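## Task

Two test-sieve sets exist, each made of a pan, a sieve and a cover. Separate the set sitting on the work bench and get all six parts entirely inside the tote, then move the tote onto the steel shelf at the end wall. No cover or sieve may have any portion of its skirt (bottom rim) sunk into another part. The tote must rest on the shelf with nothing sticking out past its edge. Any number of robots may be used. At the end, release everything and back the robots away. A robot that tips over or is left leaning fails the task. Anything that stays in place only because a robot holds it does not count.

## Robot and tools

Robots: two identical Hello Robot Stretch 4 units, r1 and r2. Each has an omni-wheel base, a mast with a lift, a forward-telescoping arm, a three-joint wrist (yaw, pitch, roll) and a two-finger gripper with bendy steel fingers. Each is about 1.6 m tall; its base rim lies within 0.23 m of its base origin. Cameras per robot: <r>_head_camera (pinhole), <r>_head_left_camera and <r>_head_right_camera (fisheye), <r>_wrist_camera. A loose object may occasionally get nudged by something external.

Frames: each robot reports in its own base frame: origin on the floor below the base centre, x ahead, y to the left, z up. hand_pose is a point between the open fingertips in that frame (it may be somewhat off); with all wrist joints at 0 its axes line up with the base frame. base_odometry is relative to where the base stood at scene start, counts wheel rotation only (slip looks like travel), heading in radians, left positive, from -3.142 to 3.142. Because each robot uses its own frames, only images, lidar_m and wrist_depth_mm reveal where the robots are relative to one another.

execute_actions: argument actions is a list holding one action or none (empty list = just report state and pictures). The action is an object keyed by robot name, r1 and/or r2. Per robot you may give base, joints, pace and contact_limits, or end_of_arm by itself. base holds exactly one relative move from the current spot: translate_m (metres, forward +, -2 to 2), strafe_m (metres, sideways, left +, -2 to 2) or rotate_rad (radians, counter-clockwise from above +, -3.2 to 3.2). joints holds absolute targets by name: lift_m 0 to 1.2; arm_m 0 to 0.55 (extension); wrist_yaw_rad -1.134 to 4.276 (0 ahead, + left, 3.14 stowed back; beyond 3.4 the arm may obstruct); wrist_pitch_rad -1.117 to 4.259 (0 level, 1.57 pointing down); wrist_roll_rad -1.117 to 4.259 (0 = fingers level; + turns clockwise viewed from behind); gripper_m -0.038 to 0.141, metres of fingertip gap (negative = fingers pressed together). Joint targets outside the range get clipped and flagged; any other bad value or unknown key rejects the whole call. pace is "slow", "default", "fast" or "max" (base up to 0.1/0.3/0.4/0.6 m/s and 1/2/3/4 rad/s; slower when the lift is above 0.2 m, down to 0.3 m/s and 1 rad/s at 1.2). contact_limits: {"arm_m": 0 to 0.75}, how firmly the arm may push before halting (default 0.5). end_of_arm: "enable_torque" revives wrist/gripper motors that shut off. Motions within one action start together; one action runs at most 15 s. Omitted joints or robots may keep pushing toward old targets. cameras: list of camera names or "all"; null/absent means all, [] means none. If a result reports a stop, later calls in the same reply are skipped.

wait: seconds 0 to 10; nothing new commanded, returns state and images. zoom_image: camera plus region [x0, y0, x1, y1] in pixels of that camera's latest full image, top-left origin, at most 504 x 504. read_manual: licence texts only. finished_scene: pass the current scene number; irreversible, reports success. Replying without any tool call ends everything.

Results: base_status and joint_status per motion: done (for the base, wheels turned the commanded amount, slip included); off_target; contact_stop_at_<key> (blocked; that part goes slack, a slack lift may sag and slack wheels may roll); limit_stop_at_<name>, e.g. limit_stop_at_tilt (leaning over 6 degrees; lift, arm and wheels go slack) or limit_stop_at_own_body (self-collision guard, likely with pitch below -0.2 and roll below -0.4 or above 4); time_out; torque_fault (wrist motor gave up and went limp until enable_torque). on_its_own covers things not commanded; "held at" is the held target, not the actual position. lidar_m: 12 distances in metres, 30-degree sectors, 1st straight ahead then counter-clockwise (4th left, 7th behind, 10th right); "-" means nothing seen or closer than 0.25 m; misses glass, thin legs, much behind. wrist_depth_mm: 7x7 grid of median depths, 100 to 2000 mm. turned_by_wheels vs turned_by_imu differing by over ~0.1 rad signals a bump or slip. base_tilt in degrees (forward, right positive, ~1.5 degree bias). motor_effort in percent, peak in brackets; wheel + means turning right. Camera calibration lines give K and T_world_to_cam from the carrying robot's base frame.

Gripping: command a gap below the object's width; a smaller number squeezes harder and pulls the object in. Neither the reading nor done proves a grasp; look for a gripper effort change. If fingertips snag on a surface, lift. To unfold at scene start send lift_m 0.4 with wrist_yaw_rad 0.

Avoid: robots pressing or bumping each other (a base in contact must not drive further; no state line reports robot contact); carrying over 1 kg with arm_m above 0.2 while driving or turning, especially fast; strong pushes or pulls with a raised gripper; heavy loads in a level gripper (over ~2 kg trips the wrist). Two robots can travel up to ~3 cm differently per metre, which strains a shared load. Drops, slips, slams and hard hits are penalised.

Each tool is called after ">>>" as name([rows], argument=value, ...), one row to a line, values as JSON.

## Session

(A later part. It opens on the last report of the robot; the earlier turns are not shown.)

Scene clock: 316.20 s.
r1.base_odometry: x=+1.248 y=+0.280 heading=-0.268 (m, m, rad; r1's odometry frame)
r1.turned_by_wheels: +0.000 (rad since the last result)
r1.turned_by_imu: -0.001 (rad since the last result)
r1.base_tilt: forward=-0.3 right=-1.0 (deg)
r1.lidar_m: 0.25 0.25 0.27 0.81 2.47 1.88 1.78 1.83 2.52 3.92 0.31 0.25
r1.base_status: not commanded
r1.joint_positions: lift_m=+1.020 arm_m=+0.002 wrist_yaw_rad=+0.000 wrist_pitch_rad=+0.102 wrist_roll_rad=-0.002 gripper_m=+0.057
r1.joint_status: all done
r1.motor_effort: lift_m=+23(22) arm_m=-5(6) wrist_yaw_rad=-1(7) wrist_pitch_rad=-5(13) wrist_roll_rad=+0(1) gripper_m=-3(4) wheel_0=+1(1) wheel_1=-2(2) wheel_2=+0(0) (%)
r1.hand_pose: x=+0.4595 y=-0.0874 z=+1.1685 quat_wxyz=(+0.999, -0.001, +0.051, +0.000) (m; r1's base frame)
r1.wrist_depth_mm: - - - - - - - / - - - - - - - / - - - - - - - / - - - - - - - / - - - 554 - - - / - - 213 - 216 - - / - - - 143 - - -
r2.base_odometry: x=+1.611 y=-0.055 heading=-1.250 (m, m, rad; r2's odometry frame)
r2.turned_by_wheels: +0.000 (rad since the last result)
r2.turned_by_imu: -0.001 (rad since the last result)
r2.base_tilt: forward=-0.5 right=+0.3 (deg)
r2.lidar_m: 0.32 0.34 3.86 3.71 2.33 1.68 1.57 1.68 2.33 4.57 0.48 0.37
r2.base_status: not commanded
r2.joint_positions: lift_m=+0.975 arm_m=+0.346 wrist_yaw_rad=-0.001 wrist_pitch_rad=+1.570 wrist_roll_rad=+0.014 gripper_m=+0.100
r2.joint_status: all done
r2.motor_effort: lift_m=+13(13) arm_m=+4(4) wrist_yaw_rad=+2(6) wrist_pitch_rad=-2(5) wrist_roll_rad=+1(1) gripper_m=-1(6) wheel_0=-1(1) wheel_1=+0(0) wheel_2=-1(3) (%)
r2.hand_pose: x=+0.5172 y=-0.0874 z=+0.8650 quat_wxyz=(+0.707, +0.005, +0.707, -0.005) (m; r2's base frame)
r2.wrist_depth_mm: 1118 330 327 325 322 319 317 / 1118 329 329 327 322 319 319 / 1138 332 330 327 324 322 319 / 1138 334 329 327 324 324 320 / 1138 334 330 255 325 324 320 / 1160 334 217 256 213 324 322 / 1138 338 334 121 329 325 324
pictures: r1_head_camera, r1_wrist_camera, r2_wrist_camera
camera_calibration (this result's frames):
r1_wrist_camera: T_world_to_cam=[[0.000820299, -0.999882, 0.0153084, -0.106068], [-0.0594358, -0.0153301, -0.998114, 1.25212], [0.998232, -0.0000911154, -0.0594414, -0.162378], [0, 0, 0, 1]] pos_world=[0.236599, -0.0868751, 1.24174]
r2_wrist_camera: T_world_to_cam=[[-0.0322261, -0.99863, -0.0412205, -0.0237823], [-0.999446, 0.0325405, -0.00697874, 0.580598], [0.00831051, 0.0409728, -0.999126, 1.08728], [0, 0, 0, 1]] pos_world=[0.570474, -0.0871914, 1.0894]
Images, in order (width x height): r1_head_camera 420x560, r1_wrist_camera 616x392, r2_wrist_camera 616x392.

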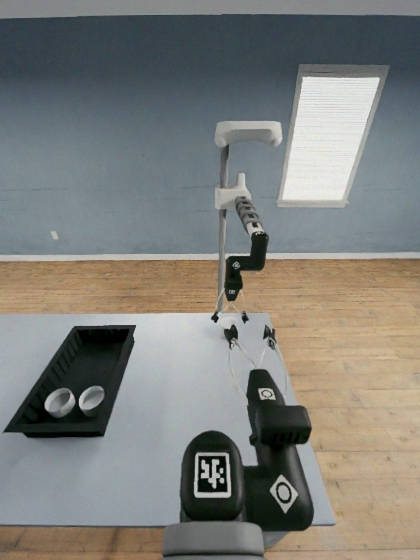

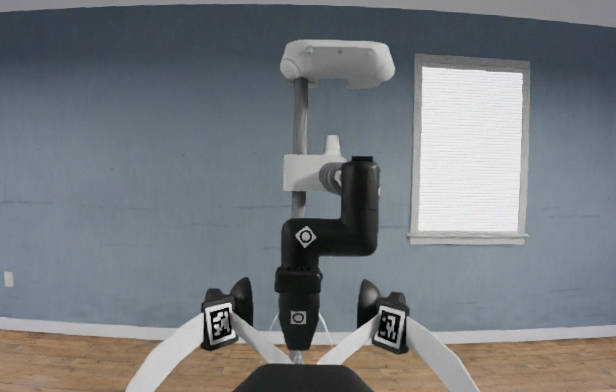

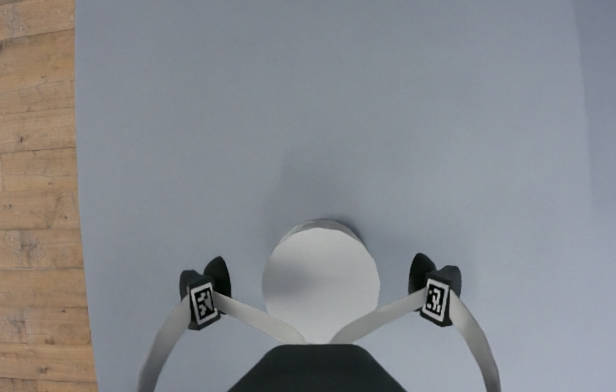

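>>> execute_actions([
  {"r1": {"joints": {"lift_m": 0.67, "arm_m": 0.1, "wrist_pitch_rad": 0.0, "gripper_m": 0.13}}, "r2": {"joints": {"lift_m": 0.96}}},
], cameras=["r1_wrist_camera", "r2_wrist_camera"])

Scene clock: 332.37 s.
r1.base_odometry: x=+1.248 y=+0.280 heading=-0.268 (m, m, rad; r1's odometry frame)
r1.turned_by_wheels: +0.000 (rad since the last result)
r1.turned_by_imu: -0.001 (rad since the last result)
r1.base_tilt: forward=-0.4 right=-1.0 (deg)
r1.lidar_m: 0.26 0.25 0.30 0.81 2.50 1.88 1.76 1.87 2.56 3.91 0.27 0.25
r1.base_status: not commanded
r1.joint_positions: lift_m=+0.670 arm_m=+0.099 wrist_yaw_rad=+0.000 wrist_pitch_rad=+0.002 wrist_roll_rad=-0.002 gripper_m=+0.130
r1.joint_status: all done
r1.motor_effort: lift_m=+19(20) arm_m=+6(6) wrist_yaw_rad=-1(1) wrist_pitch_rad=-4(8) wrist_roll_rad=-1(0) gripper_m=-1(4) wheel_0=+1(1) wheel_1=-2(2) wheel_2=+0(0) (%)
r1.hand_pose: x=+0.5584 y=-0.0874 z=+0.8478 quat_wxyz=(+1.000, -0.001, +0.001, +0.000) (m; r1's base frame)
r1.wrist_depth_mm: - - - 462 - - - / - - - 469 - - - / - - - - - - - / - - - - - - - / - - - - - - - / 492 424 535 452 559 - - / 336 324 338 148 345 327 -
r2.base_odometry: x=+1.611 y=-0.055 heading=-1.250 (m, m, rad; r2's odometry frame)
r2.turned_by_wheels: +0.000 (rad since the last result)
r2.turned_by_imu: -0.001 (rad since the last result)
r2.base_tilt: forward=-0.5 right=+0.4 (deg)
r2.lidar_m: 0.32 0.35 3.87 3.71 2.32 1.69 1.62 1.68 2.33 4.57 0.51 0.35
r2.base_status: not commanded
r2.joint_positions: lift_m=+0.960 arm_m=+0.346 wrist_yaw_rad=+0.000 wrist_pitch_rad=+1.570 wrist_roll_rad=+0.014 gripper_m=+0.100
r2.joint_status: all done
r2.motor_effort: lift_m=+13(11) arm_m=+4(4) wrist_yaw_rad=+3(2) wrist_pitch_rad=-3(3) wrist_roll_rad=+0(1) gripper_m=+3(0) wheel_0=-1(1) wheel_1=+0(0) wheel_2=-1(1) (%)
r2.hand_pose: x=+0.5172 y=-0.0874 z=+0.8501 quat_wxyz=(+0.707, +0.005, +0.707, -0.005) (m; r2's base frame)
r2.wrist_depth_mm: 715 314 312 309 306 304 303 / 1118 315 314 310 307 306 303 / 1118 315 314 310 307 306 304 / 1118 319 315 312 310 307 304 / 1118 319 315 240 310 309 307 / 1118 319 216 241 213 307 307 / 1138 322 319 121 312 310 309
pictures: r1_wrist_camera, r2_wrist_camera
camera_calibration (this result's frames):
r1_wrist_camera: T_world_to_cam=[[-0.000667967, -0.999882, 0.0153196, -0.100403], [0.0407271, -0.0153341, -0.999053, 0.882687], [0.99917, -0.0000434124, 0.0407325, -0.365689], [0, 0, 0, 1]] pos_world=[0.329369, -0.0868719, 0.898284]
r2_wrist_camera: T_world_to_cam=[[-0.0321807, -0.998632, -0.0412233, -0.02442], [-0.999447, 0.0324988, -0.00706893, 0.580598], [0.00839897, 0.0409731, -0.999125, 1.07226], [0, 0, 0, 1]] pos_world=[0.570485, -0.0871892, 1.07442]
Images, in order (width x height): r1_wrist_camera 616x392, r2_wrist_camera 616x392.

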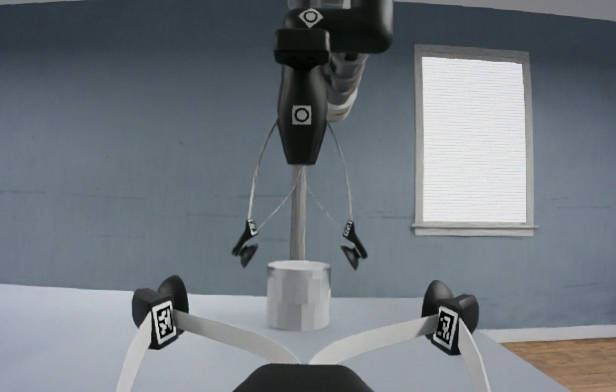

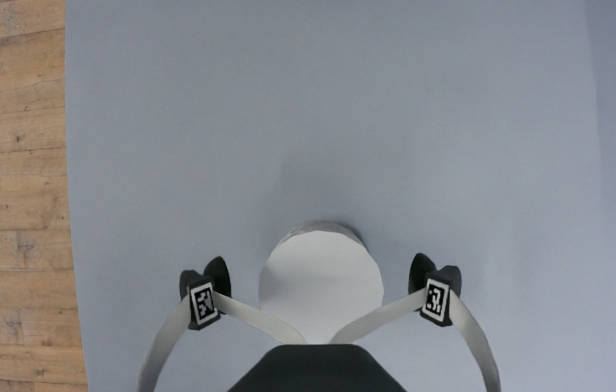

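>>> zoom_image(camera="r1_wrist_camera", region=[210, 190, 390, 340])

Region (210, 190, 390, 340) of r1_wrist_camera's 616x392 image, scaled by 2.800.

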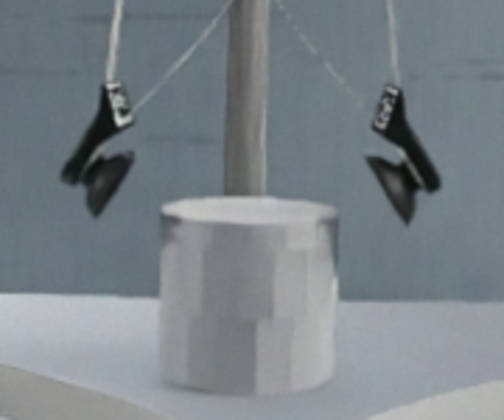

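>>> execute_actions([
  {"r2": {"joints": {"lift_m": 0.933, "gripper_m": 0.088}}},
], cameras=["r1_wrist_camera", "r2_wrist_camera"])

>>> zoom_image(camera="r1_wrist_camera", region=[210, 190, 390, 340])

Scene clock: 351.83 s.
r1.base_odometry: x=+1.248 y=+0.280 heading=-0.268 (m, m, rad; r1's odometry frame)
r1.turned_by_wheels: +0.000 (rad since the last result)
r1.turned_by_imu: -0.001 (rad since the last result)
r1.base_tilt: forward=-0.3 right=-1.0 (deg)
r1.lidar_m: 0.26 0.25 0.28 0.80 2.54 1.88 1.76 1.83 2.55 3.91 0.29 0.25
r1.base_status: not commanded
r1.joint_positions: lift_m=+0.670 arm_m=+0.099 wrist_yaw_rad=+0.000 wrist_pitch_rad=+0.002 wrist_roll_rad=-0.002 gripper_m=+0.130
r1.joint_status: not commanded
r1.motor_effort: lift_m=+19(19) arm_m=+5(6) wrist_yaw_rad=-1(2) wrist_pitch_rad=-5(4) wrist_roll_rad=+0(0) gripper_m=-1(2) wheel_0=+1(1) wheel_1=-2(2) wheel_2=+0(0) (%)
r1.hand_pose: x=+0.5584 y=-0.0874 z=+0.8478 quat_wxyz=(+1.000, -0.001, +0.001, +0.000) (m; r1's base frame)
r1.wrist_depth_mm: - - - 480 - - - / - - - 469 - - - / - - - 473 - - - / - - - - - - - / - - - - - - - / 492 415 530 452 559 - - / 336 322 340 148 345 330 -
r2.base_odometry: x=+1.611 y=-0.055 heading=-1.250 (m, m, rad; r2's odometry frame)
r2.turned_by_wheels: +0.000 (rad since the last result)
r2.turned_by_imu: -0.001 (rad since the last result)
r2.base_tilt: forward=-0.4 right=+0.3 (deg)
r2.lidar_m: 0.33 0.34 3.87 3.70 2.29 1.67 1.59 1.69 2.34 4.59 0.50 0.38
r2.base_status: not commanded
r2.joint_positions: lift_m=+0.933 arm_m=+0.346 wrist_yaw_rad=+0.000 wrist_pitch_rad=+1.570 wrist_roll_rad=+0.014 gripper_m=+0.088
r2.joint_status: all done
r2.motor_effort: lift_m=+14(17) arm_m=+4(4) wrist_yaw_rad=+2(2) wrist_pitch_rad=-2(2) wrist_roll_rad=+1(0) gripper_m=+2(2) wheel_0=-1(1) wheel_1=-1(0) wheel_2=-1(1) (%)
r2.hand_pose: x=+0.5172 y=-0.0874 z=+0.8230 quat_wxyz=(+0.707, +0.005, +0.707, -0.005) (m; r2's base frame)
r2.wrist_depth_mm: 290 286 283 282 281 278 276 / 290 289 286 283 281 278 277 / 291 289 286 285 282 279 278 / 291 290 289 285 283 282 279 / 294 290 289 213 283 281 279 / 1098 293 193 213 212 282 281 / 699 294 291 120 286 283 282
pictures: r1_wrist_camera, r2_wrist_camera
camera_calibration (this result's frames):
r1_wrist_camera: T_world_to_cam=[[-0.000668094, -0.999882, 0.0153196, -0.100403], [0.0407271, -0.0153341, -0.999053, 0.882687], [0.99917, -0.0000435398, 0.0407326, -0.365689], [0, 0, 0, 1]] pos_world=[0.329369, -0.0868719, 0.898284]
r2_wrist_camera: T_world_to_cam=[[-0.0321645, -0.998632, -0.0412242, -0.0255413], [-0.999447, 0.0324836, -0.00709455, 0.580437], [0.00842395, 0.0409732, -0.999125, 1.04525], [0, 0, 0, 1]] pos_world=[0.570489, -0.0871884, 1.0474]
Images, in order (width x height): r1_wrist_camera 616x392, r2_wrist_camera 616x392.

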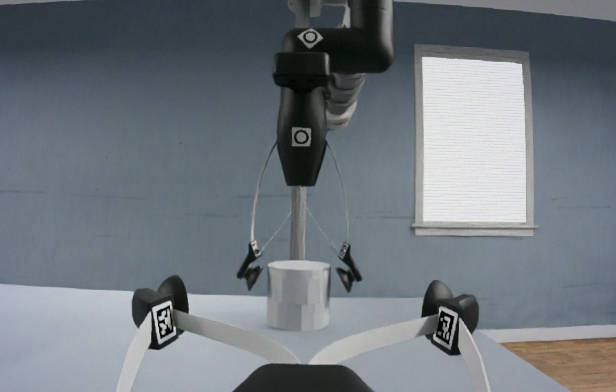

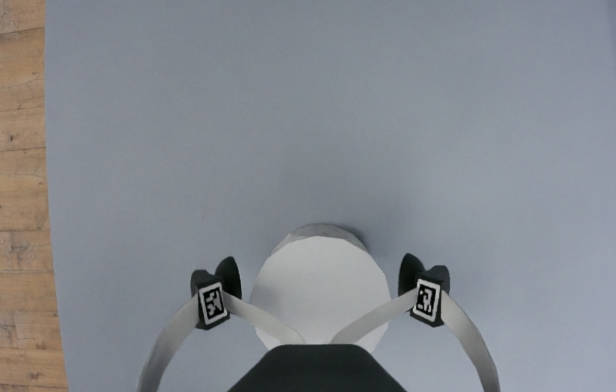

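Region (210, 190, 390, 340) of r1_wrist_camera's 616x392 image, scaled by 2.800.

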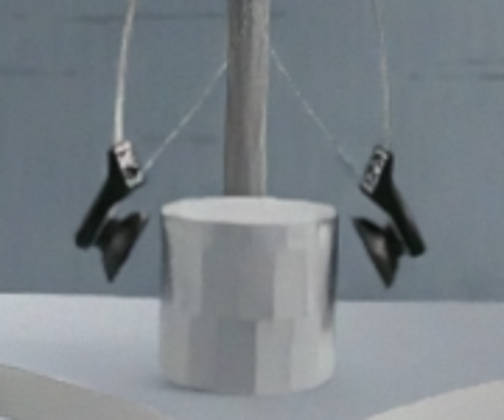

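>>> execute_actions([
  {"r2": {"joints": {"lift_m": 0.928}}},
], cameras=[])

>>> execute_actions([
  {"r2": {"joints": {"gripper_m": 0.058}, "pace": "slow"}},
], cameras=["r1_wrist_camera", "r2_wrist_camera"])

>>> zoom_image(camera="r1_wrist_camera", region=[210, 190, 390, 340])

Scene clock: 365.03 s.
r1.base_odometry: x=+1.248 y=+0.280 heading=-0.268 (m, m, rad; r1's odometry frame)
r1.turned_by_wheels: +0.000 (rad since the last result)
r1.turned_by_imu: -0.001 (rad since the last result)
r1.base_tilt: forward=-0.4 right=-1.0 (deg)
r1.lidar_m: 0.26 0.25 0.30 0.79 2.52 1.83 1.77 1.85 2.57 3.92 0.28 0.25
r1.base_status: not commanded
r1.joint_positions: lift_m=+0.670 arm_m=+0.099 wrist_yaw_rad=+0.000 wrist_pitch_rad=+0.002 wrist_roll_rad=-0.002 gripper_m=+0.130
r1.joint_status: not commanded
r1.motor_effort: lift_m=+18(18) arm_m=+6(6) wrist_yaw_rad=-1(1) wrist_pitch_rad=-3(5) wrist_roll_rad=+0(1) gripper_m=-1(0) wheel_0=+1(1) wheel_1=-2(2) wheel_2=+0(0) (%)
r1.hand_pose: x=+0.5584 y=-0.0874 z=+0.8478 quat_wxyz=(+1.000, -0.001, +0.001, +0.000) (m; r1's base frame)
r1.wrist_depth_mm: - - - 1042 - - - / - - - 462 - - - / - - - 469 - - - / - - - - - - - / - - - - - - - / 500 418 539 449 496 - - / 338 322 340 148 343 330 -
r2.base_odometry: x=+1.611 y=-0.055 heading=-1.250 (m, m, rad; r2's odometry frame)
r2.turned_by_wheels: +0.000 (rad since the last result)
r2.turned_by_imu: -0.001 (rad since the last result)
r2.base_tilt: forward=-0.5 right=+0.3 (deg)
r2.lidar_m: 0.31 0.37 3.87 3.72 2.32 1.67 1.61 1.67 2.28 4.58 0.53 0.38
r2.base_status: not commanded
r2.joint_positions: lift_m=+0.928 arm_m=+0.346 wrist_yaw_rad=+0.000 wrist_pitch_rad=+1.570 wrist_roll_rad=+0.014 gripper_m=+0.088
r2.joint_status: all done
r2.motor_effort: lift_m=+13(14) arm_m=+4(4) wrist_yaw_rad=+2(3) wrist_pitch_rad=-1(2) wrist_roll_rad=+0(1) gripper_m=-4(1) wheel_0=-1(1) wheel_1=+0(0) wheel_2=-1(1) (%)
r2.hand_pose: x=+0.5172 y=-0.0874 z=+0.8181 quat_wxyz=(+0.707, +0.005, +0.707, -0.005) (m; r2's base frame)
r2.wrist_depth_mm: 285 282 279 278 276 273 271 / 285 282 281 278 276 273 272 / 287 283 282 279 277 276 273 / 287 285 283 281 278 276 274 / 289 286 282 208 279 277 274 / 289 287 194 209 207 277 277 / 691 289 286 120 281 278 277
pictures: none
No camera images: the call's "cameras" was empty. Leave "cameras" out to get every camera's image.

Scene clock: 366.57 s.
r1.base_odometry: x=+1.248 y=+0.280 heading=-0.268 (m, m, rad; r1's odometry frame)
r1.turned_by_wheels: +0.000 (rad since the last result)
r1.turned_by_imu: +0.000 (rad since the last result)
r1.base_tilt: forward=-0.4 right=-1.0 (deg)
r1.lidar_m: 0.25 0.25 0.29 0.80 2.52 1.86 1.76 1.85 2.57 3.93 0.30 0.25
r1.base_status: not commanded
r1.joint_positions: lift_m=+0.670 arm_m=+0.099 wrist_yaw_rad=+0.000 wrist_pitch_rad=+0.002 wrist_roll_rad=-0.002 gripper_m=+0.130
r1.joint_status: not commanded
r1.motor_effort: lift_m=+18(19) arm_m=+6(6) wrist_yaw_rad=+0(0) wrist_pitch_rad=-4(4) wrist_roll_rad=-1(0) gripper_m=+0(0) wheel_0=+1(1) wheel_1=-2(2) wheel_2=+0(0) (%)
r1.hand_pose: x=+0.5584 y=-0.0874 z=+0.8478 quat_wxyz=(+1.000, -0.001, +0.001, +0.000) (m; r1's base frame)
r1.wrist_depth_mm: - - - 1060 - - - / - - - 466 - - - / - - - 469 - - - / - - - - - - - / - - - 1042 - - - / 492 421 488 452 554 - - / 336 324 338 148 343 329 -
r2.base_odometry: x=+1.611 y=-0.055 heading=-1.250 (m, m, rad; r2's odometry frame)
r2.turned_by_wheels: +0.000 (rad since the last result)
r2.turned_by_imu: +0.000 (rad since the last result)
r2.base_tilt: forward=-0.4 right=+0.3 (deg)
r2.lidar_m: 0.33 0.34 3.84 3.70 2.32 1.70 1.57 1.67 2.29 4.60 0.49 0.36
r2.base_status: not commanded
r2.joint_positions: lift_m=+0.928 arm_m=+0.346 wrist_yaw_rad=+0.000 wrist_pitch_rad=+1.570 wrist_roll_rad=+0.014 gripper_m=+0.058
r2.joint_status: all done
r2.motor_effort: lift_m=+13(13) arm_m=+4(4) wrist_yaw_rad=+2(2) wrist_pitch_rad=-2(2) wrist_roll_rad=+1(0) gripper_m=-11(12) wheel_0=-1(1) wheel_1=+0(0) wheel_2=-1(1) (%)
r2.hand_pose: x=+0.5172 y=-0.0874 z=+0.8181 quat_wxyz=(+0.707, +0.005, +0.707, -0.005) (m; r2's base frame)
r2.wrist_depth_mm: 283 281 278 277 274 272 271 / 285 283 281 278 276 274 272 / 287 283 281 279 276 274 273 / 287 285 282 281 278 274 274 / 287 286 282 202 277 277 274 / 289 286 194 202 200 278 276 / 691 287 286 121 281 277 278
pictures: r1_wrist_camera, r2_wrist_camera
camera_calibration (this result's frames):
r1_wrist_camera: T_world_to_cam=[[-0.000668032, -0.999882, 0.0153196, -0.100403], [0.0407272, -0.0153341, -0.999053, 0.882687], [0.99917, -0.0000434742, 0.0407326, -0.365689], [0, 0, 0, 1]] pos_world=[0.329369, -0.0868719, 0.898284]
r2_wrist_camera: T_world_to_cam=[[-0.0321617, -0.998632, -0.0412245, -0.025748], [-0.999447, 0.0324812, -0.00710372, 0.580413], [0.00843302, 0.0409732, -0.999125, 1.04027], [0, 0, 0, 1]] pos_world=[0.570491, -0.0871883, 1.04242]
Images, in order (width x height): r1_wrist_camera 616x392, r2_wrist_camera 616x392.

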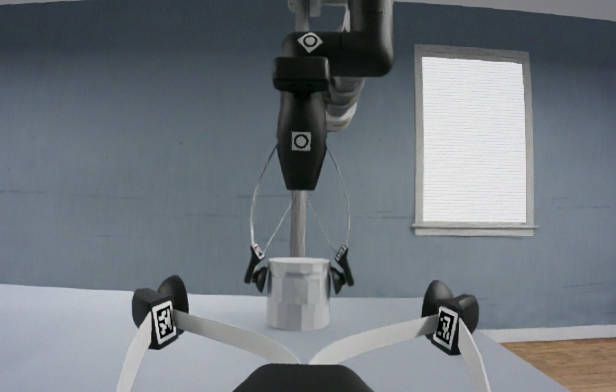

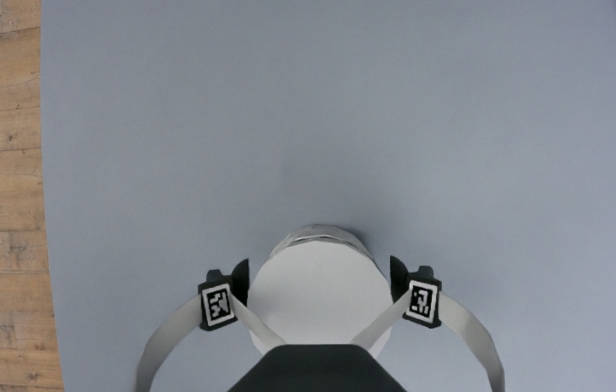

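Region (210, 190, 390, 340) of r1_wrist_camera's 616x392 image, scaled by 2.800.

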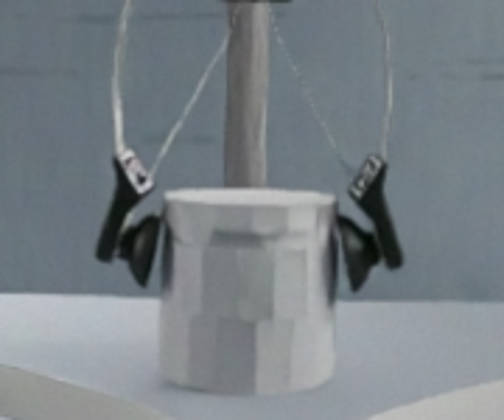

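>>> execute_actions([
  {"r2": {"joints": {"lift_m": 0.97}, "pace": "slow"}},
], cameras=["r1_wrist_camera", "r2_wrist_camera"])

>>> zoom_image(camera="r1_wrist_camera", region=[210, 190, 390, 340])

Scene clock: 371.63 s.
r1.base_odometry: x=+1.248 y=+0.280 heading=-0.268 (m, m, rad; r1's odometry frame)
r1.turned_by_wheels: +0.000 (rad since the last result)
r1.turned_by_imu: -0.001 (rad since the last result)
r1.base_tilt: forward=-0.4 right=-0.9 (deg)
r1.lidar_m: 0.25 0.25 0.30 0.81 2.50 1.86 1.77 1.84 2.55 3.93 0.31 0.25
r1.base_status: not commanded
r1.joint_positions: lift_m=+0.670 arm_m=+0.099 wrist_yaw_rad=+0.000 wrist_pitch_rad=+0.002 wrist_roll_rad=-0.002 gripper_m=+0.130
r1.joint_status: not commanded
r1.motor_effort: lift_m=+18(19) arm_m=+6(6) wrist_yaw_rad=-1(1) wrist_pitch_rad=-4(4) wrist_roll_rad=+0(0) gripper_m=+0(1) wheel_0=+1(1) wheel_1=-2(2) wheel_2=+0(0) (%)
r1.hand_pose: x=+0.5584 y=-0.0874 z=+0.8478 quat_wxyz=(+1.000, -0.001, +0.001, +0.000) (m; r1's base frame)
r1.wrist_depth_mm: - - - 459 - - - / - - - 466 - - - / - - - 1182 - - - / - - - - - - - / - - - 525 - - - / 492 421 539 449 559 - - / 338 324 338 148 345 329 -
r2.base_odometry: x=+1.611 y=-0.055 heading=-1.250 (m, m, rad; r2's odometry frame)
r2.turned_by_wheels: +0.000 (rad since the last result)
r2.turned_by_imu: -0.001 (rad since the last result)
r2.base_tilt: forward=-0.5 right=+0.3 (deg)
r2.lidar_m: 0.32 0.35 3.86 3.71 2.30 1.67 1.59 1.69 2.27 4.58 0.51 0.36
r2.base_status: not commanded
r2.joint_positions: lift_m=+0.970 arm_m=+0.346 wrist_yaw_rad=+0.000 wrist_pitch_rad=+1.570 wrist_roll_rad=+0.014 gripper_m=+0.058
r2.joint_status: all done
r2.motor_effort: lift_m=+21(27) arm_m=+4(4) wrist_yaw_rad=+2(2) wrist_pitch_rad=-2(2) wrist_roll_rad=+1(1) gripper_m=-12(9) wheel_0=-1(2) wheel_1=+0(0) wheel_2=-1(1) (%)
r2.hand_pose: x=+0.5173 y=-0.0874 z=+0.8594 quat_wxyz=(+0.707, +0.005, +0.707, -0.005) (m; r2's base frame)
r2.wrist_depth_mm: 1118 324 320 319 315 314 312 / 1118 324 324 319 317 315 310 / 1118 324 324 320 319 317 314 / 1138 327 325 320 319 317 315 / 1138 327 325 202 319 317 315 / 1138 329 193 202 200 319 317 / 1160 330 329 120 322 319 319
pictures: r1_wrist_camera, r2_wrist_camera
camera_calibration (this result's frames):
r1_wrist_camera: T_world_to_cam=[[-0.000668153, -0.999882, 0.0153197, -0.100403], [0.0407271, -0.0153342, -0.999053, 0.882687], [0.99917, -0.0000435923, 0.0407326, -0.365689], [0, 0, 0, 1]] pos_world=[0.329369, -0.0868719, 0.898284]
r2_wrist_camera: T_world_to_cam=[[-0.0321557, -0.998632, -0.0412271, -0.0240453], [-0.999447, 0.0324786, -0.00718641, 0.580802], [0.00851558, 0.0409732, -0.999124, 1.08149], [0, 0, 0, 1]] pos_world=[0.570498, -0.0871881, 1.08373]
Images, in order (width x height): r1_wrist_camera 616x392, r2_wrist_camera 616x392.

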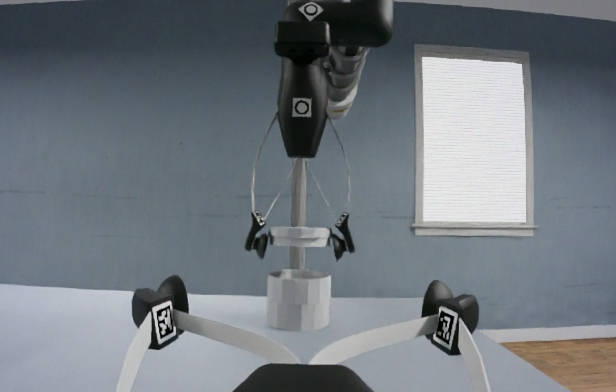

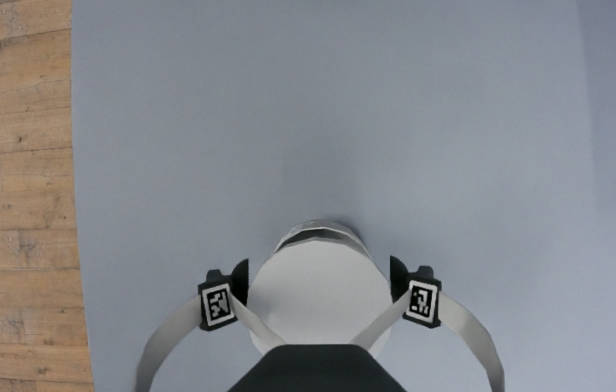

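Region (210, 190, 390, 340) of r1_wrist_camera's 616x392 image, scaled by 2.800.

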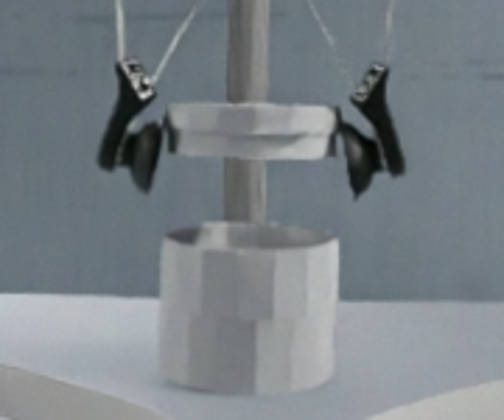

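>>> execute_actions([
  {"r2": {"base": {"strafe_m": -0.55}, "joints": {"lift_m": 1.02, "arm_m": 0.43}}, "r1": {"joints": {"lift_m": 0.8, "wrist_yaw_rad": 0.75, "wrist_pitch_rad": 0.3}}},
], cameras=["r1_wrist_camera", "r2_wrist_camera", "r1_head_camera"])

Scene clock: 443.80 s.
r1.base_odometry: x=+1.248 y=+0.280 heading=-0.268 (m, m, rad; r1's odometry frame)
r1.turned_by_wheels: +0.000 (rad since the last result)
r1.turned_by_imu: -0.001 (rad since the last result)
r1.base_tilt: forward=-0.4 right=-1.0 (deg)
r1.lidar_m: 0.25 0.25 0.28 0.83 2.51 1.87 1.77 1.86 2.53 3.91 0.27 0.25
r1.base_status: not commanded
r1.joint_positions: lift_m=+0.800 arm_m=+0.099 wrist_yaw_rad=+0.750 wrist_pitch_rad=+0.302 wrist_roll_rad=-0.002 gripper_m=+0.130
r1.joint_status: all done
r1.motor_effort: lift_m=+23(27) arm_m=+5(6) wrist_yaw_rad=+1(6) wrist_pitch_rad=-2(1) wrist_roll_rad=+1(0) gripper_m=+0(1) wheel_0=+1(1) wheel_1=-2(2) wheel_2=+0(0) (%)
r1.hand_pose: x=+0.5312 y=+0.1237 z=+0.8922 quat_wxyz=(+0.920, -0.056, +0.140, +0.362) (m; r1's base frame)
r1.wrist_depth_mm: - - 544 - - - - / - - - - - - - / - - - - - - - / 917 661 691 - - - - / 504 559 462 559 627 - - / 320 347 433 459 462 433 455 / 329 349 357 148 364 349 373
r2.base_odometry: x=+1.089 y=-0.228 heading=-1.250 (m, m, rad; r2's odometry frame)
r2.turned_by_wheels: +0.000 (rad since the last result)
r2.turned_by_imu: +0.000 (rad since the last result)
r2.base_tilt: forward=-0.4 right=+0.3 (deg)
r2.lidar_m: 0.33 0.34 0.51 4.27 2.33 1.66 1.58 1.68 2.31 4.06 0.54 0.37
r2.base_status: done
r2.joint_positions: lift_m=+1.020 arm_m=+0.429 wrist_yaw_rad=+0.000 wrist_pitch_rad=+1.570 wrist_roll_rad=+0.014 gripper_m=+0.058
r2.joint_status: all done
r2.motor_effort: lift_m=+21(23) arm_m=+4(3) wrist_yaw_rad=+2(3) wrist_pitch_rad=-1(2) wrist_roll_rad=-1(0) gripper_m=-12(7) wheel_0=+1(8) wheel_1=+1(7) wheel_2=-1(1) (%)
r2.hand_pose: x=+0.6003 y=-0.0874 z=+0.9094 quat_wxyz=(+0.707, +0.005, +0.707, -0.005) (m; r2's base frame)
r2.wrist_depth_mm: 377 319 368 366 364 303 362 / 379 317 370 368 364 319 362 / 379 312 370 368 366 304 362 / 382 379 373 370 366 307 364 / 382 379 373 202 366 315 366 / 384 379 194 202 200 279 366 / 387 384 379 120 373 370 368
pictures: r1_head_camera, r1_wrist_camera, r2_wrist_camera
camera_calibration (this result's frames):
r1_wrist_camera: T_world_to_cam=[[0.684053, -0.729282, 0.0148309, -0.286764], [-0.176878, -0.185565, -0.966582, 1.03914], [0.707662, 0.65857, -0.25593, -0.00216059], [0, 0, 0, 1]] pos_world=[0.381491, -0.0148805, 1.00811]
r2_wrist_camera: T_world_to_cam=[[-0.0318931, -0.99864, -0.0412348, -0.0194609], [-0.999453, 0.0322258, -0.00742911, 0.664406], [0.00874783, 0.0409753, -0.999122, 1.13066], [0, 0, 0, 1]] pos_world=[0.653531, -0.0871746, 1.1338]
Images, in order (width x height): r1_head_camera 420x560, r1_wrist_camera 616x392, r2_wrist_camera 616x392.

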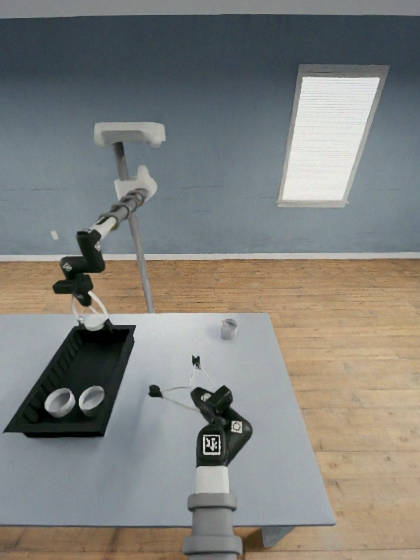

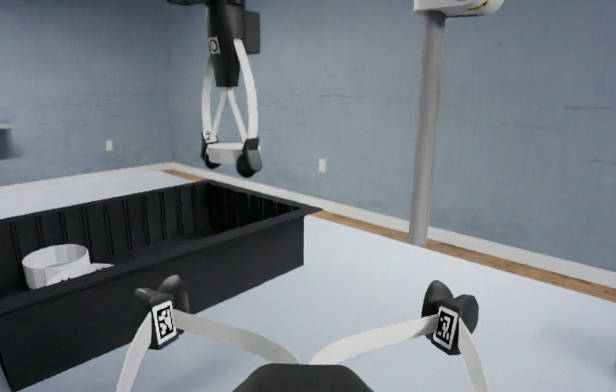

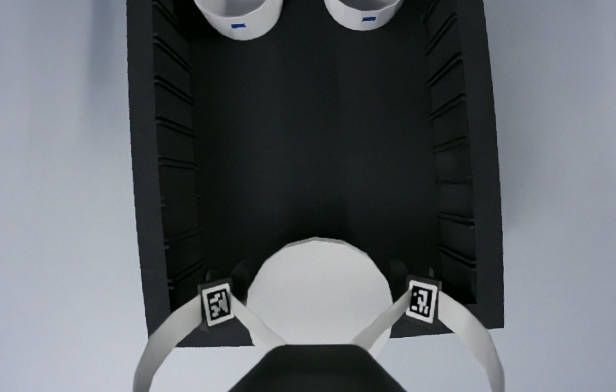

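>>> execute_actions([
  {"r2": {"joints": {"arm_m": 0.455}}},
], cameras=[])

>>> execute_actions([
  {"r2": {"joints": {"lift_m": 0.901}}, "r1": {"joints": {"lift_m": 0.95, "wrist_pitch_rad": 0.55}}},
], cameras=["r1_wrist_camera", "r2_wrist_camera"])

Scene clock: 477.90 s.
r1.base_odometry: x=+1.248 y=+0.280 heading=-0.268 (m, m, rad; r1's odometry frame)
r1.turned_by_wheels: +0.000 (rad since the last result)
r1.turned_by_imu: -0.001 (rad since the last result)
r1.base_tilt: forward=-0.4 right=-1.0 (deg)
r1.lidar_m: 0.25 0.25 0.30 0.81 2.51 1.86 1.76 1.84 2.53 3.92 0.29 0.25
r1.base_status: not commanded
r1.joint_positions: lift_m=+0.800 arm_m=+0.099 wrist_yaw_rad=+0.750 wrist_pitch_rad=+0.302 wrist_roll_rad=-0.002 gripper_m=+0.130
r1.joint_status: not commanded
r1.motor_effort: lift_m=+24(24) arm_m=+5(5) wrist_yaw_rad=+1(0) wrist_pitch_rad=-3(3) wrist_roll_rad=-1(1) gripper_m=+0(1) wheel_0=+1(1) wheel_1=-2(2) wheel_2=+0(0) (%)
r1.hand_pose: x=+0.5312 y=+0.1237 z=+0.8922 quat_wxyz=(+0.920, -0.056, +0.140, +0.362) (m; r1's base frame)
r1.wrist_depth_mm: - - 521 - - - - / - - 591 - - - - / - - - - - - - / 917 647 676 - - - - / 504 559 466 554 634 - - / 324 351 433 455 462 433 462 / 327 347 355 148 359 353 373
r2.base_odometry: x=+1.089 y=-0.228 heading=-1.250 (m, m, rad; r2's odometry frame)
r2.turned_by_wheels: +0.000 (rad since the last result)
r2.turned_by_imu: -0.001 (rad since the last result)
r2.base_tilt: forward=-0.4 right=+0.3 (deg)
r2.lidar_m: 0.31 0.35 0.51 4.26 2.30 1.67 1.60 1.67 2.34 4.05 0.53 0.37
r2.base_status: not commanded
r2.joint_positions: lift_m=+1.020 arm_m=+0.454 wrist_yaw_rad=+0.000 wrist_pitch_rad=+1.570 wrist_roll_rad=+0.014 gripper_m=+0.058
r2.joint_status: all done
r2.motor_effort: lift_m=+21(21) arm_m=+4(2) wrist_yaw_rad=+1(2) wrist_pitch_rad=-1(1) wrist_roll_rad=+0(1) gripper_m=-11(8) wheel_0=+1(1) wheel_1=+1(1) wheel_2=-1(1) (%)
r2.hand_pose: x=+0.6254 y=-0.0874 z=+0.9094 quat_wxyz=(+0.707, +0.005, +0.707, -0.005) (m; r2's base frame)
r2.wrist_depth_mm: 377 320 343 366 347 300 359 / 377 317 370 366 364 315 364 / 379 312 370 368 366 303 364 / 382 377 373 370 368 309 364 / 382 382 373 202 368 315 366 / 384 382 193 202 200 281 366 / 384 384 289 120 283 324 368
pictures: none
No camera images: the call's "cameras" was empty. Leave "cameras" out to get every camera's image.

Scene clock: 479.60 s.
r1.base_odometry: x=+1.248 y=+0.280 heading=-0.268 (m, m, rad; r1's odometry frame)
r1.turned_by_wheels: +0.000 (rad since the last result)
r1.turned_by_imu: +0.000 (rad since the last result)
r1.base_tilt: forward=-0.4 right=-1.0 (deg)
r1.lidar_m: 0.25 0.25 0.29 0.80 2.53 1.83 1.77 1.86 2.55 3.92 0.29 0.25
r1.base_status: not commanded
r1.joint_positions: lift_m=+0.950 arm_m=+0.099 wrist_yaw_rad=+0.750 wrist_pitch_rad=+0.552 wrist_roll_rad=-0.002 gripper_m=+0.130
r1.joint_status: all done
r1.motor_effort: lift_m=+24(27) arm_m=+5(6) wrist_yaw_rad=+1(0) wrist_pitch_rad=-3(3) wrist_roll_rad=-1(1) gripper_m=-1(1) wheel_0=+1(1) wheel_1=-2(2) wheel_2=+0(0) (%)
r1.hand_pose: x=+0.5094 y=+0.1034 z=+0.9768 quat_wxyz=(+0.895, -0.101, +0.253, +0.352) (m; r1's base frame)
r1.wrist_depth_mm: - - 462 - - - - / - - 539 - - - - / 1025 1025 741 - - - - / 750 661 668 699 - - - / 549 580 530 591 621 661 1808 / 488 394 492 512 508 492 500 / 384 410 430 148 427 418 427
r2.base_odometry: x=+1.089 y=-0.228 heading=-1.250 (m, m, rad; r2's odometry frame)
r2.turned_by_wheels: +0.000 (rad since the last result)
r2.turned_by_imu: +0.000 (rad since the last result)
r2.base_tilt: forward=-0.5 right=+0.4 (deg)
r2.lidar_m: 0.33 0.35 0.51 4.27 2.30 1.68 1.59 1.66 2.32 4.03 0.53 0.34
r2.base_status: not commanded
r2.joint_positions: lift_m=+0.901 arm_m=+0.454 wrist_yaw_rad=+0.000 wrist_pitch_rad=+1.570 wrist_roll_rad=+0.014 gripper_m=+0.058
r2.joint_status: all done
r2.motor_effort: lift_m=+14(22) arm_m=+4(4) wrist_yaw_rad=+2(1) wrist_pitch_rad=+0(0) wrist_roll_rad=+0(0) gripper_m=-11(10) wheel_0=+1(1) wheel_1=+2(1) wheel_2=-1(1) (%)
r2.hand_pose: x=+0.6254 y=-0.0874 z=+0.7910 quat_wxyz=(+0.707, +0.005, +0.707, -0.005) (m; r2's base frame)
r2.wrist_depth_mm: 175 251 249 247 246 235 - / 170 249 249 249 247 243 176 / 169 245 251 249 248 245 182 / 168 243 251 250 248 246 186 / 168 236 253 202 248 248 189 / 169 218 194 203 200 226 190 / 169 196 255 121 247 223 -
pictures: r1_wrist_camera, r2_wrist_camera
camera_calibration (this result's frames):
r1_wrist_camera: T_world_to_cam=[[0.686728, -0.726791, 0.0134079, -0.288106], [-0.345941, -0.342983, -0.87332, 1.12457], [0.639319, 0.595095, -0.486963, 0.315284], [0, 0, 0, 1]] pos_world=[0.385318, -0.011309, 1.1395]
r2_wrist_camera: T_world_to_cam=[[-0.0318564, -0.998641, -0.0412359, -0.023567], [-0.999454, 0.0321906, -0.00746485, 0.688556], [0.00878212, 0.0409756, -0.999122, 1.01213], [0, 0, 0, 1]] pos_world=[0.67854, -0.0871727, 1.01541]
Images, in order (width x height): r1_wrist_camera 616x392, r2_wrist_camera 616x392.

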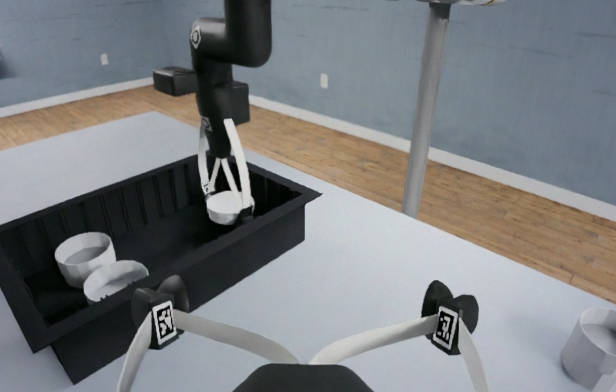

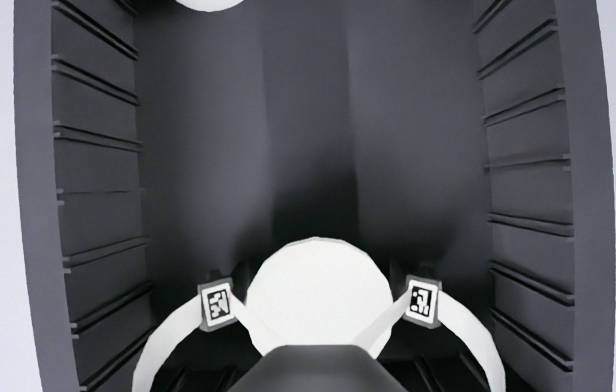

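>>> execute_actions([
  {"r2": {"joints": {"lift_m": 0.898, "gripper_m": 0.09}, "pace": "slow"}},
], cameras=["r1_wrist_camera", "r2_wrist_camera"])

Scene clock: 485.07 s.
r1.base_odometry: x=+1.248 y=+0.280 heading=-0.268 (m, m, rad; r1's odometry frame)
r1.turned_by_wheels: +0.000 (rad since the last result)
r1.turned_by_imu: -0.001 (rad since the last result)
r1.base_tilt: forward=-0.4 right=-1.0 (deg)
r1.lidar_m: 0.25 0.25 0.29 0.79 2.47 1.85 1.77 1.86 2.54 3.89 0.29 0.25
r1.base_status: not commanded
r1.joint_positions: lift_m=+0.950 arm_m=+0.099 wrist_yaw_rad=+0.750 wrist_pitch_rad=+0.552 wrist_roll_rad=-0.002 gripper_m=+0.130
r1.joint_status: not commanded
r1.motor_effort: lift_m=+24(23) arm_m=+5(6) wrist_yaw_rad=+1(0) wrist_pitch_rad=-3(2) wrist_roll_rad=-1(1) gripper_m=-1(1) wheel_0=+1(1) wheel_1=-2(2) wheel_2=+0(0) (%)
r1.hand_pose: x=+0.5094 y=+0.1034 z=+0.9768 quat_wxyz=(+0.895, -0.101, +0.253, +0.352) (m; r1's base frame)
r1.wrist_depth_mm: - - 462 - - - - / - - 530 - - - - / 1025 1042 741 - - - - / 750 654 683 699 - - - / 544 580 530 585 615 654 1808 / 488 392 492 504 512 492 504 / 384 410 430 148 433 421 430
r2.base_odometry: x=+1.089 y=-0.228 heading=-1.250 (m, m, rad; r2's odometry frame)
r2.turned_by_wheels: +0.000 (rad since the last result)
r2.turned_by_imu: -0.001 (rad since the last result)
r2.base_tilt: forward=-0.5 right=+0.3 (deg)
r2.lidar_m: 0.33 0.35 0.51 4.27 2.30 1.68 1.60 1.69 2.33 4.06 0.53 0.37
r2.base_status: not commanded
r2.joint_positions: lift_m=+0.898 arm_m=+0.454 wrist_yaw_rad=+0.000 wrist_pitch_rad=+1.570 wrist_roll_rad=+0.014 gripper_m=+0.090
r2.joint_status: all done
r2.motor_effort: lift_m=+14(16) arm_m=+4(5) wrist_yaw_rad=+1(1) wrist_pitch_rad=+0(2) wrist_roll_rad=+1(0) gripper_m=-1(10) wheel_0=+1(1) wheel_1=+1(2) wheel_2=+0(1) (%)
r2.hand_pose: x=+0.6254 y=-0.0874 z=+0.7881 quat_wxyz=(+0.707, +0.005, +0.707, -0.005) (m; r2's base frame)
r2.wrist_depth_mm: 175 248 247 244 242 235 - / 170 248 247 246 243 241 175 / 169 245 249 247 244 242 182 / 167 243 249 247 245 243 186 / 165 236 249 226 246 243 188 / 166 228 200 226 213 227 190 / 166 196 252 121 247 226 -
pictures: r1_wrist_camera, r2_wrist_camera
camera_calibration (this result's frames):
r1_wrist_camera: T_world_to_cam=[[0.686728, -0.726791, 0.0134079, -0.288106], [-0.345941, -0.342983, -0.87332, 1.12457], [0.639319, 0.595095, -0.486963, 0.315284], [0, 0, 0, 1]] pos_world=[0.385318, -0.011309, 1.1395]
r2_wrist_camera: T_world_to_cam=[[-0.0318564, -0.998641, -0.0412359, -0.0236896], [-0.999454, 0.0321906, -0.00746485, 0.688534], [0.00878212, 0.0409756, -0.999122, 1.00916], [0, 0, 0, 1]] pos_world=[0.678541, -0.0871727, 1.01244]
Images, in order (width x height): r1_wrist_camera 616x392, r2_wrist_camera 616x392.

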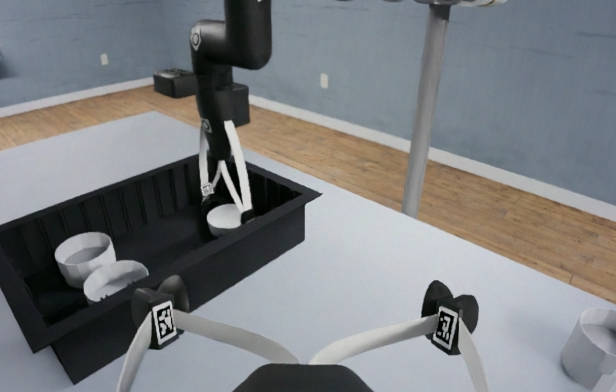

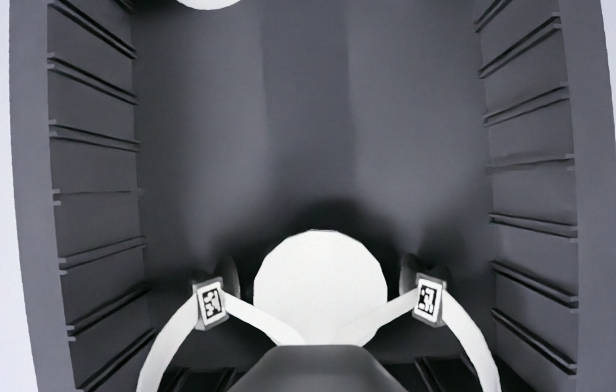

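>>> execute_actions([
  {"r2": {"joints": {"lift_m": 1.01}}, "r1": {"joints": {"wrist_yaw_rad": 0.0, "wrist_pitch_rad": 0.0}}},
], cameras=[])

>>> execute_actions([
  {"r2": {"base": {"strafe_m": 0.55}, "joints": {"arm_m": 0.347, "gripper_m": 0.1}}, "r1": {"joints": {"lift_m": 0.67}}},
], cameras=[])

>>> execute_actions([
  {"r2": {"joints": {"lift_m": 0.94}}},
], cameras=["r1_wrist_camera", "r2_wrist_camera"])

>>> zoom_image(camera="r1_wrist_camera", region=[210, 190, 390, 340])

Scene clock: 498.13 s.
r1.base_odometry: x=+1.248 y=+0.280 heading=-0.268 (m, m, rad; r1's odometry frame)
r1.turned_by_wheels: +0.000 (rad since the last result)
r1.turned_by_imu: -0.001 (rad since the last result)
r1.base_tilt: forward=-0.4 right=-1.0 (deg)
r1.lidar_m: 0.25 0.25 0.30 0.81 2.50 1.87 1.77 1.87 2.54 3.92 0.28 0.25
r1.base_status: not commanded
r1.joint_positions: lift_m=+0.950 arm_m=+0.099 wrist_yaw_rad=+0.001 wrist_pitch_rad=+0.003 wrist_roll_rad=-0.002 gripper_m=+0.130
r1.joint_status: all done
r1.motor_effort: lift_m=+24(23) arm_m=+5(5) wrist_yaw_rad=-3(9) wrist_pitch_rad=-5(11) wrist_roll_rad=-1(1) gripper_m=-3(1) wheel_0=+1(1) wheel_1=-2(2) wheel_2=+0(0) (%)
r1.hand_pose: x=+0.5586 y=-0.0873 z=+1.1272 quat_wxyz=(+1.000, -0.001, +0.001, +0.000) (m; r1's base frame)
r1.wrist_depth_mm: - - - - - - - / - 1008 - - - - - / - 1138 - - - - - / - - - - - - - / - - - - - - - / - 1042 - - - - - / - - - 148 - - -
r2.base_odometry: x=+1.089 y=-0.228 heading=-1.250 (m, m, rad; r2's odometry frame)
r2.turned_by_wheels: +0.000 (rad since the last result)
r2.turned_by_imu: -0.001 (rad since the last result)
r2.base_tilt: forward=-0.4 right=+0.3 (deg)
r2.lidar_m: 0.34 0.37 0.50 4.26 2.30 1.68 1.61 1.67 2.32 4.04 0.53 0.33
r2.base_status: not commanded
r2.joint_positions: lift_m=+1.010 arm_m=+0.454 wrist_yaw_rad=+0.000 wrist_pitch_rad=+1.570 wrist_roll_rad=+0.014 gripper_m=+0.090
r2.joint_status: all done
r2.motor_effort: lift_m=+22(24) arm_m=+4(4) wrist_yaw_rad=+2(1) wrist_pitch_rad=-2(1) wrist_roll_rad=+1(0) gripper_m=-4(1) wheel_0=+1(1) wheel_1=+1(1) wheel_2=-1(1) (%)
r2.hand_pose: x=+0.6254 y=-0.0874 z=+0.8994 quat_wxyz=(+0.707, +0.005, +0.707, -0.005) (m; r2's base frame)
r2.wrist_depth_mm: 366 322 334 355 336 303 349 / 368 319 362 357 355 289 353 / 368 310 362 357 355 298 353 / 370 306 364 362 357 307 353 / 373 301 362 338 359 314 355 / 373 370 200 340 213 270 357 / 375 373 281 121 274 272 357
pictures: none
No camera images: the call's "cameras" was empty. Leave "cameras" out to get every camera's image.

Scene clock: 501.30 s.
r1.base_odometry: x=+1.248 y=+0.280 heading=-0.268 (m, m, rad; r1's odometry frame)
r1.turned_by_wheels: +0.000 (rad since the last result)
r1.turned_by_imu: -0.001 (rad since the last result)
r1.base_tilt: forward=-0.4 right=-1.0 (deg)
r1.lidar_m: 0.25 0.25 0.29 0.82 2.55 1.86 1.75 1.85 2.53 3.91 0.31 0.25
r1.base_status: not commanded
r1.joint_positions: lift_m=+0.670 arm_m=+0.099 wrist_yaw_rad=+0.000 wrist_pitch_rad=+0.003 wrist_roll_rad=-0.002 gripper_m=+0.130
r1.joint_status: all done
r1.motor_effort: lift_m=+19(22) arm_m=+5(5) wrist_yaw_rad=-2(2) wrist_pitch_rad=-5(6) wrist_roll_rad=-1(0) gripper_m=-1(1) wheel_0=+1(1) wheel_1=-2(2) wheel_2=+0(0) (%)
r1.hand_pose: x=+0.5586 y=-0.0873 z=+0.8477 quat_wxyz=(+1.000, -0.001, +0.001, +0.000) (m; r1's base frame)
r1.wrist_depth_mm: - - - 477 - - - / - - - 477 - - - / - - - - - - - / - - - - - - - / - - - - - - - / 492 421 535 449 559 - - / 334 322 338 148 347 327 -
r2.base_odometry: x=+1.611 y=-0.055 heading=-1.251 (m, m, rad; r2's odometry frame)
r2.turned_by_wheels: +0.000 (rad since the last result)
r2.turned_by_imu: -0.002 (rad since the last result)
r2.base_tilt: forward=-0.5 right=+0.3 (deg)
r2.lidar_m: 0.33 0.34 3.89 3.71 2.32 1.68 1.60 1.69 2.31 4.59 0.49 0.37
r2.base_status: done
r2.joint_positions: lift_m=+1.010 arm_m=+0.348 wrist_yaw_rad=+0.000 wrist_pitch_rad=+1.570 wrist_roll_rad=+0.015 gripper_m=+0.100
r2.joint_status: all done
r2.motor_effort: lift_m=+21(22) arm_m=-4(6) wrist_yaw_rad=+1(1) wrist_pitch_rad=-1(3) wrist_roll_rad=+0(0) gripper_m=-1(0) wheel_0=-1(8) wheel_1=-2(6) wheel_2=-1(1) (%)
r2.hand_pose: x=+0.5189 y=-0.0874 z=+0.8994 quat_wxyz=(+0.707, +0.005, +0.707, -0.005) (m; r2's base frame)
r2.wrist_depth_mm: 1160 366 362 359 355 351 351 / 1182 366 364 362 359 353 353 / 1160 368 364 362 359 355 353 / 1182 368 366 362 359 357 355 / 1182 370 366 329 362 357 355 / 1182 373 217 330 213 357 357 / 1182 375 370 121 362 359 357
pictures: none
No camera images: the call's "cameras" was empty. Leave "cameras" out to get every camera's image.

Scene clock: 502.53 s.
r1.base_odometry: x=+1.248 y=+0.280 heading=-0.268 (m, m, rad; r1's odometry frame)
r1.turned_by_wheels: +0.000 (rad since the last result)
r1.turned_by_imu: +0.000 (rad since the last result)
r1.base_tilt: forward=-0.4 right=-1.0 (deg)
r1.lidar_m: 0.26 0.25 0.29 0.81 2.51 1.86 1.77 1.86 2.54 3.94 0.31 0.25
r1.base_status: not commanded
r1.joint_positions: lift_m=+0.670 arm_m=+0.099 wrist_yaw_rad=+0.000 wrist_pitch_rad=+0.003 wrist_roll_rad=-0.002 gripper_m=+0.130
r1.joint_status: not commanded
r1.motor_effort: lift_m=+18(19) arm_m=+5(5) wrist_yaw_rad=-1(2) wrist_pitch_rad=-6(6) wrist_roll_rad=-1(0) gripper_m=-1(1) wheel_0=+1(1) wheel_1=-2(2) wheel_2=+0(0) (%)
r1.hand_pose: x=+0.5586 y=-0.0873 z=+0.8477 quat_wxyz=(+1.000, -0.001, +0.001, +0.000) (m; r1's base frame)
r1.wrist_depth_mm: - - - 462 - - - / - - - 469 - - - / - - - 477 - - - / - - - - - - - / - - - - - - - / 488 421 539 452 559 - - / 336 322 340 148 345 329 -
r2.base_odometry: x=+1.611 y=-0.055 heading=-1.251 (m, m, rad; r2's odometry frame)
r2.turned_by_wheels: +0.000 (rad since the last result)
r2.turned_by_imu: +0.000 (rad since the last result)
r2.base_tilt: forward=-0.4 right=+0.3 (deg)
r2.lidar_m: 0.34 0.33 3.85 3.69 2.31 1.69 1.59 1.69 2.36 4.60 0.52 0.38
r2.base_status: not commanded
r2.joint_positions: lift_m=+0.940 arm_m=+0.348 wrist_yaw_rad=+0.000 wrist_pitch_rad=+1.570 wrist_roll_rad=+0.015 gripper_m=+0.100
r2.joint_status: all done
r2.motor_effort: lift_m=+13(20) arm_m=-5(5) wrist_yaw_rad=+1(2) wrist_pitch_rad=-1(1) wrist_roll_rad=+0(0) gripper_m=-2(3) wheel_0=-1(1) wheel_1=-2(2) wheel_2=-1(1) (%)
r2.hand_pose: x=+0.5189 y=-0.0874 z=+0.8300 quat_wxyz=(+0.707, +0.005, +0.707, -0.005) (m; r2's base frame)
r2.wrist_depth_mm: 296 294 291 289 287 286 283 / 297 296 291 290 289 286 285 / 298 296 294 291 289 286 285 / 298 297 296 291 290 287 285 / 1098 297 296 259 290 289 287 / 1118 300 216 260 213 289 287 / 1118 300 298 121 293 291 287
pictures: r1_wrist_camera, r2_wrist_camera
camera_calibration (this result's frames):
r1_wrist_camera: T_world_to_cam=[[-0.000221698, -0.999883, 0.0153219, -0.100525], [0.0404889, -0.0153183, -0.999063, 0.882757], [0.99918, 0.000398875, 0.0404875, -0.365578], [0, 0, 0, 1]] pos_world=[0.329514, -0.0868455, 0.898271]
r2_wrist_camera: T_world_to_cam=[[-0.0318427, -0.998642, -0.0412317, -0.0253615], [-0.999455, 0.0321712, -0.00732938, 0.582295], [0.0086459, 0.0409758, -0.999123, 1.05212], [0, 0, 0, 1]] pos_world=[0.572074, -0.0871717, 1.05442]
Images, in order (width x height): r1_wrist_camera 616x392, r2_wrist_camera 616x392.

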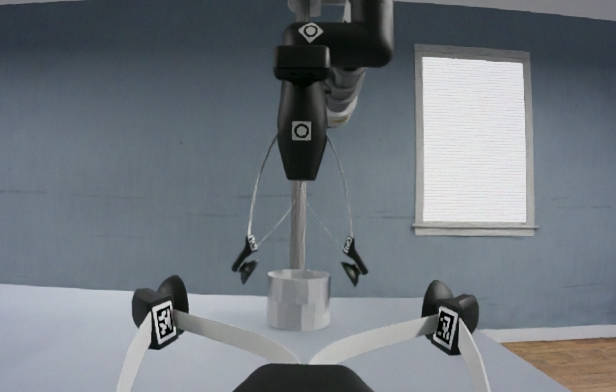

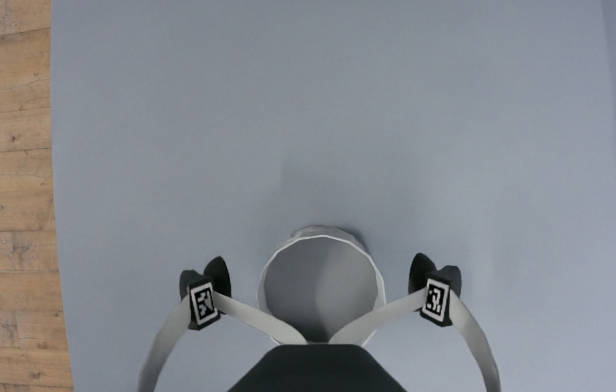

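Region (210, 190, 390, 340) of r1_wrist_camera's 616x392 image, scaled by 2.800.

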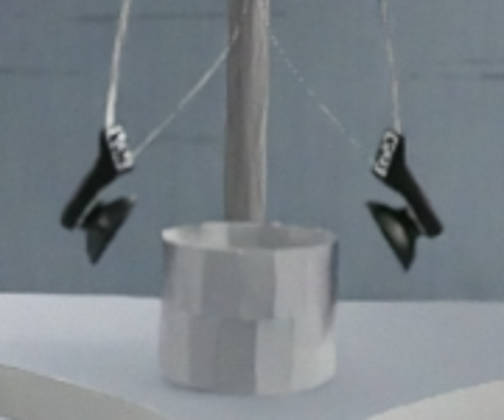

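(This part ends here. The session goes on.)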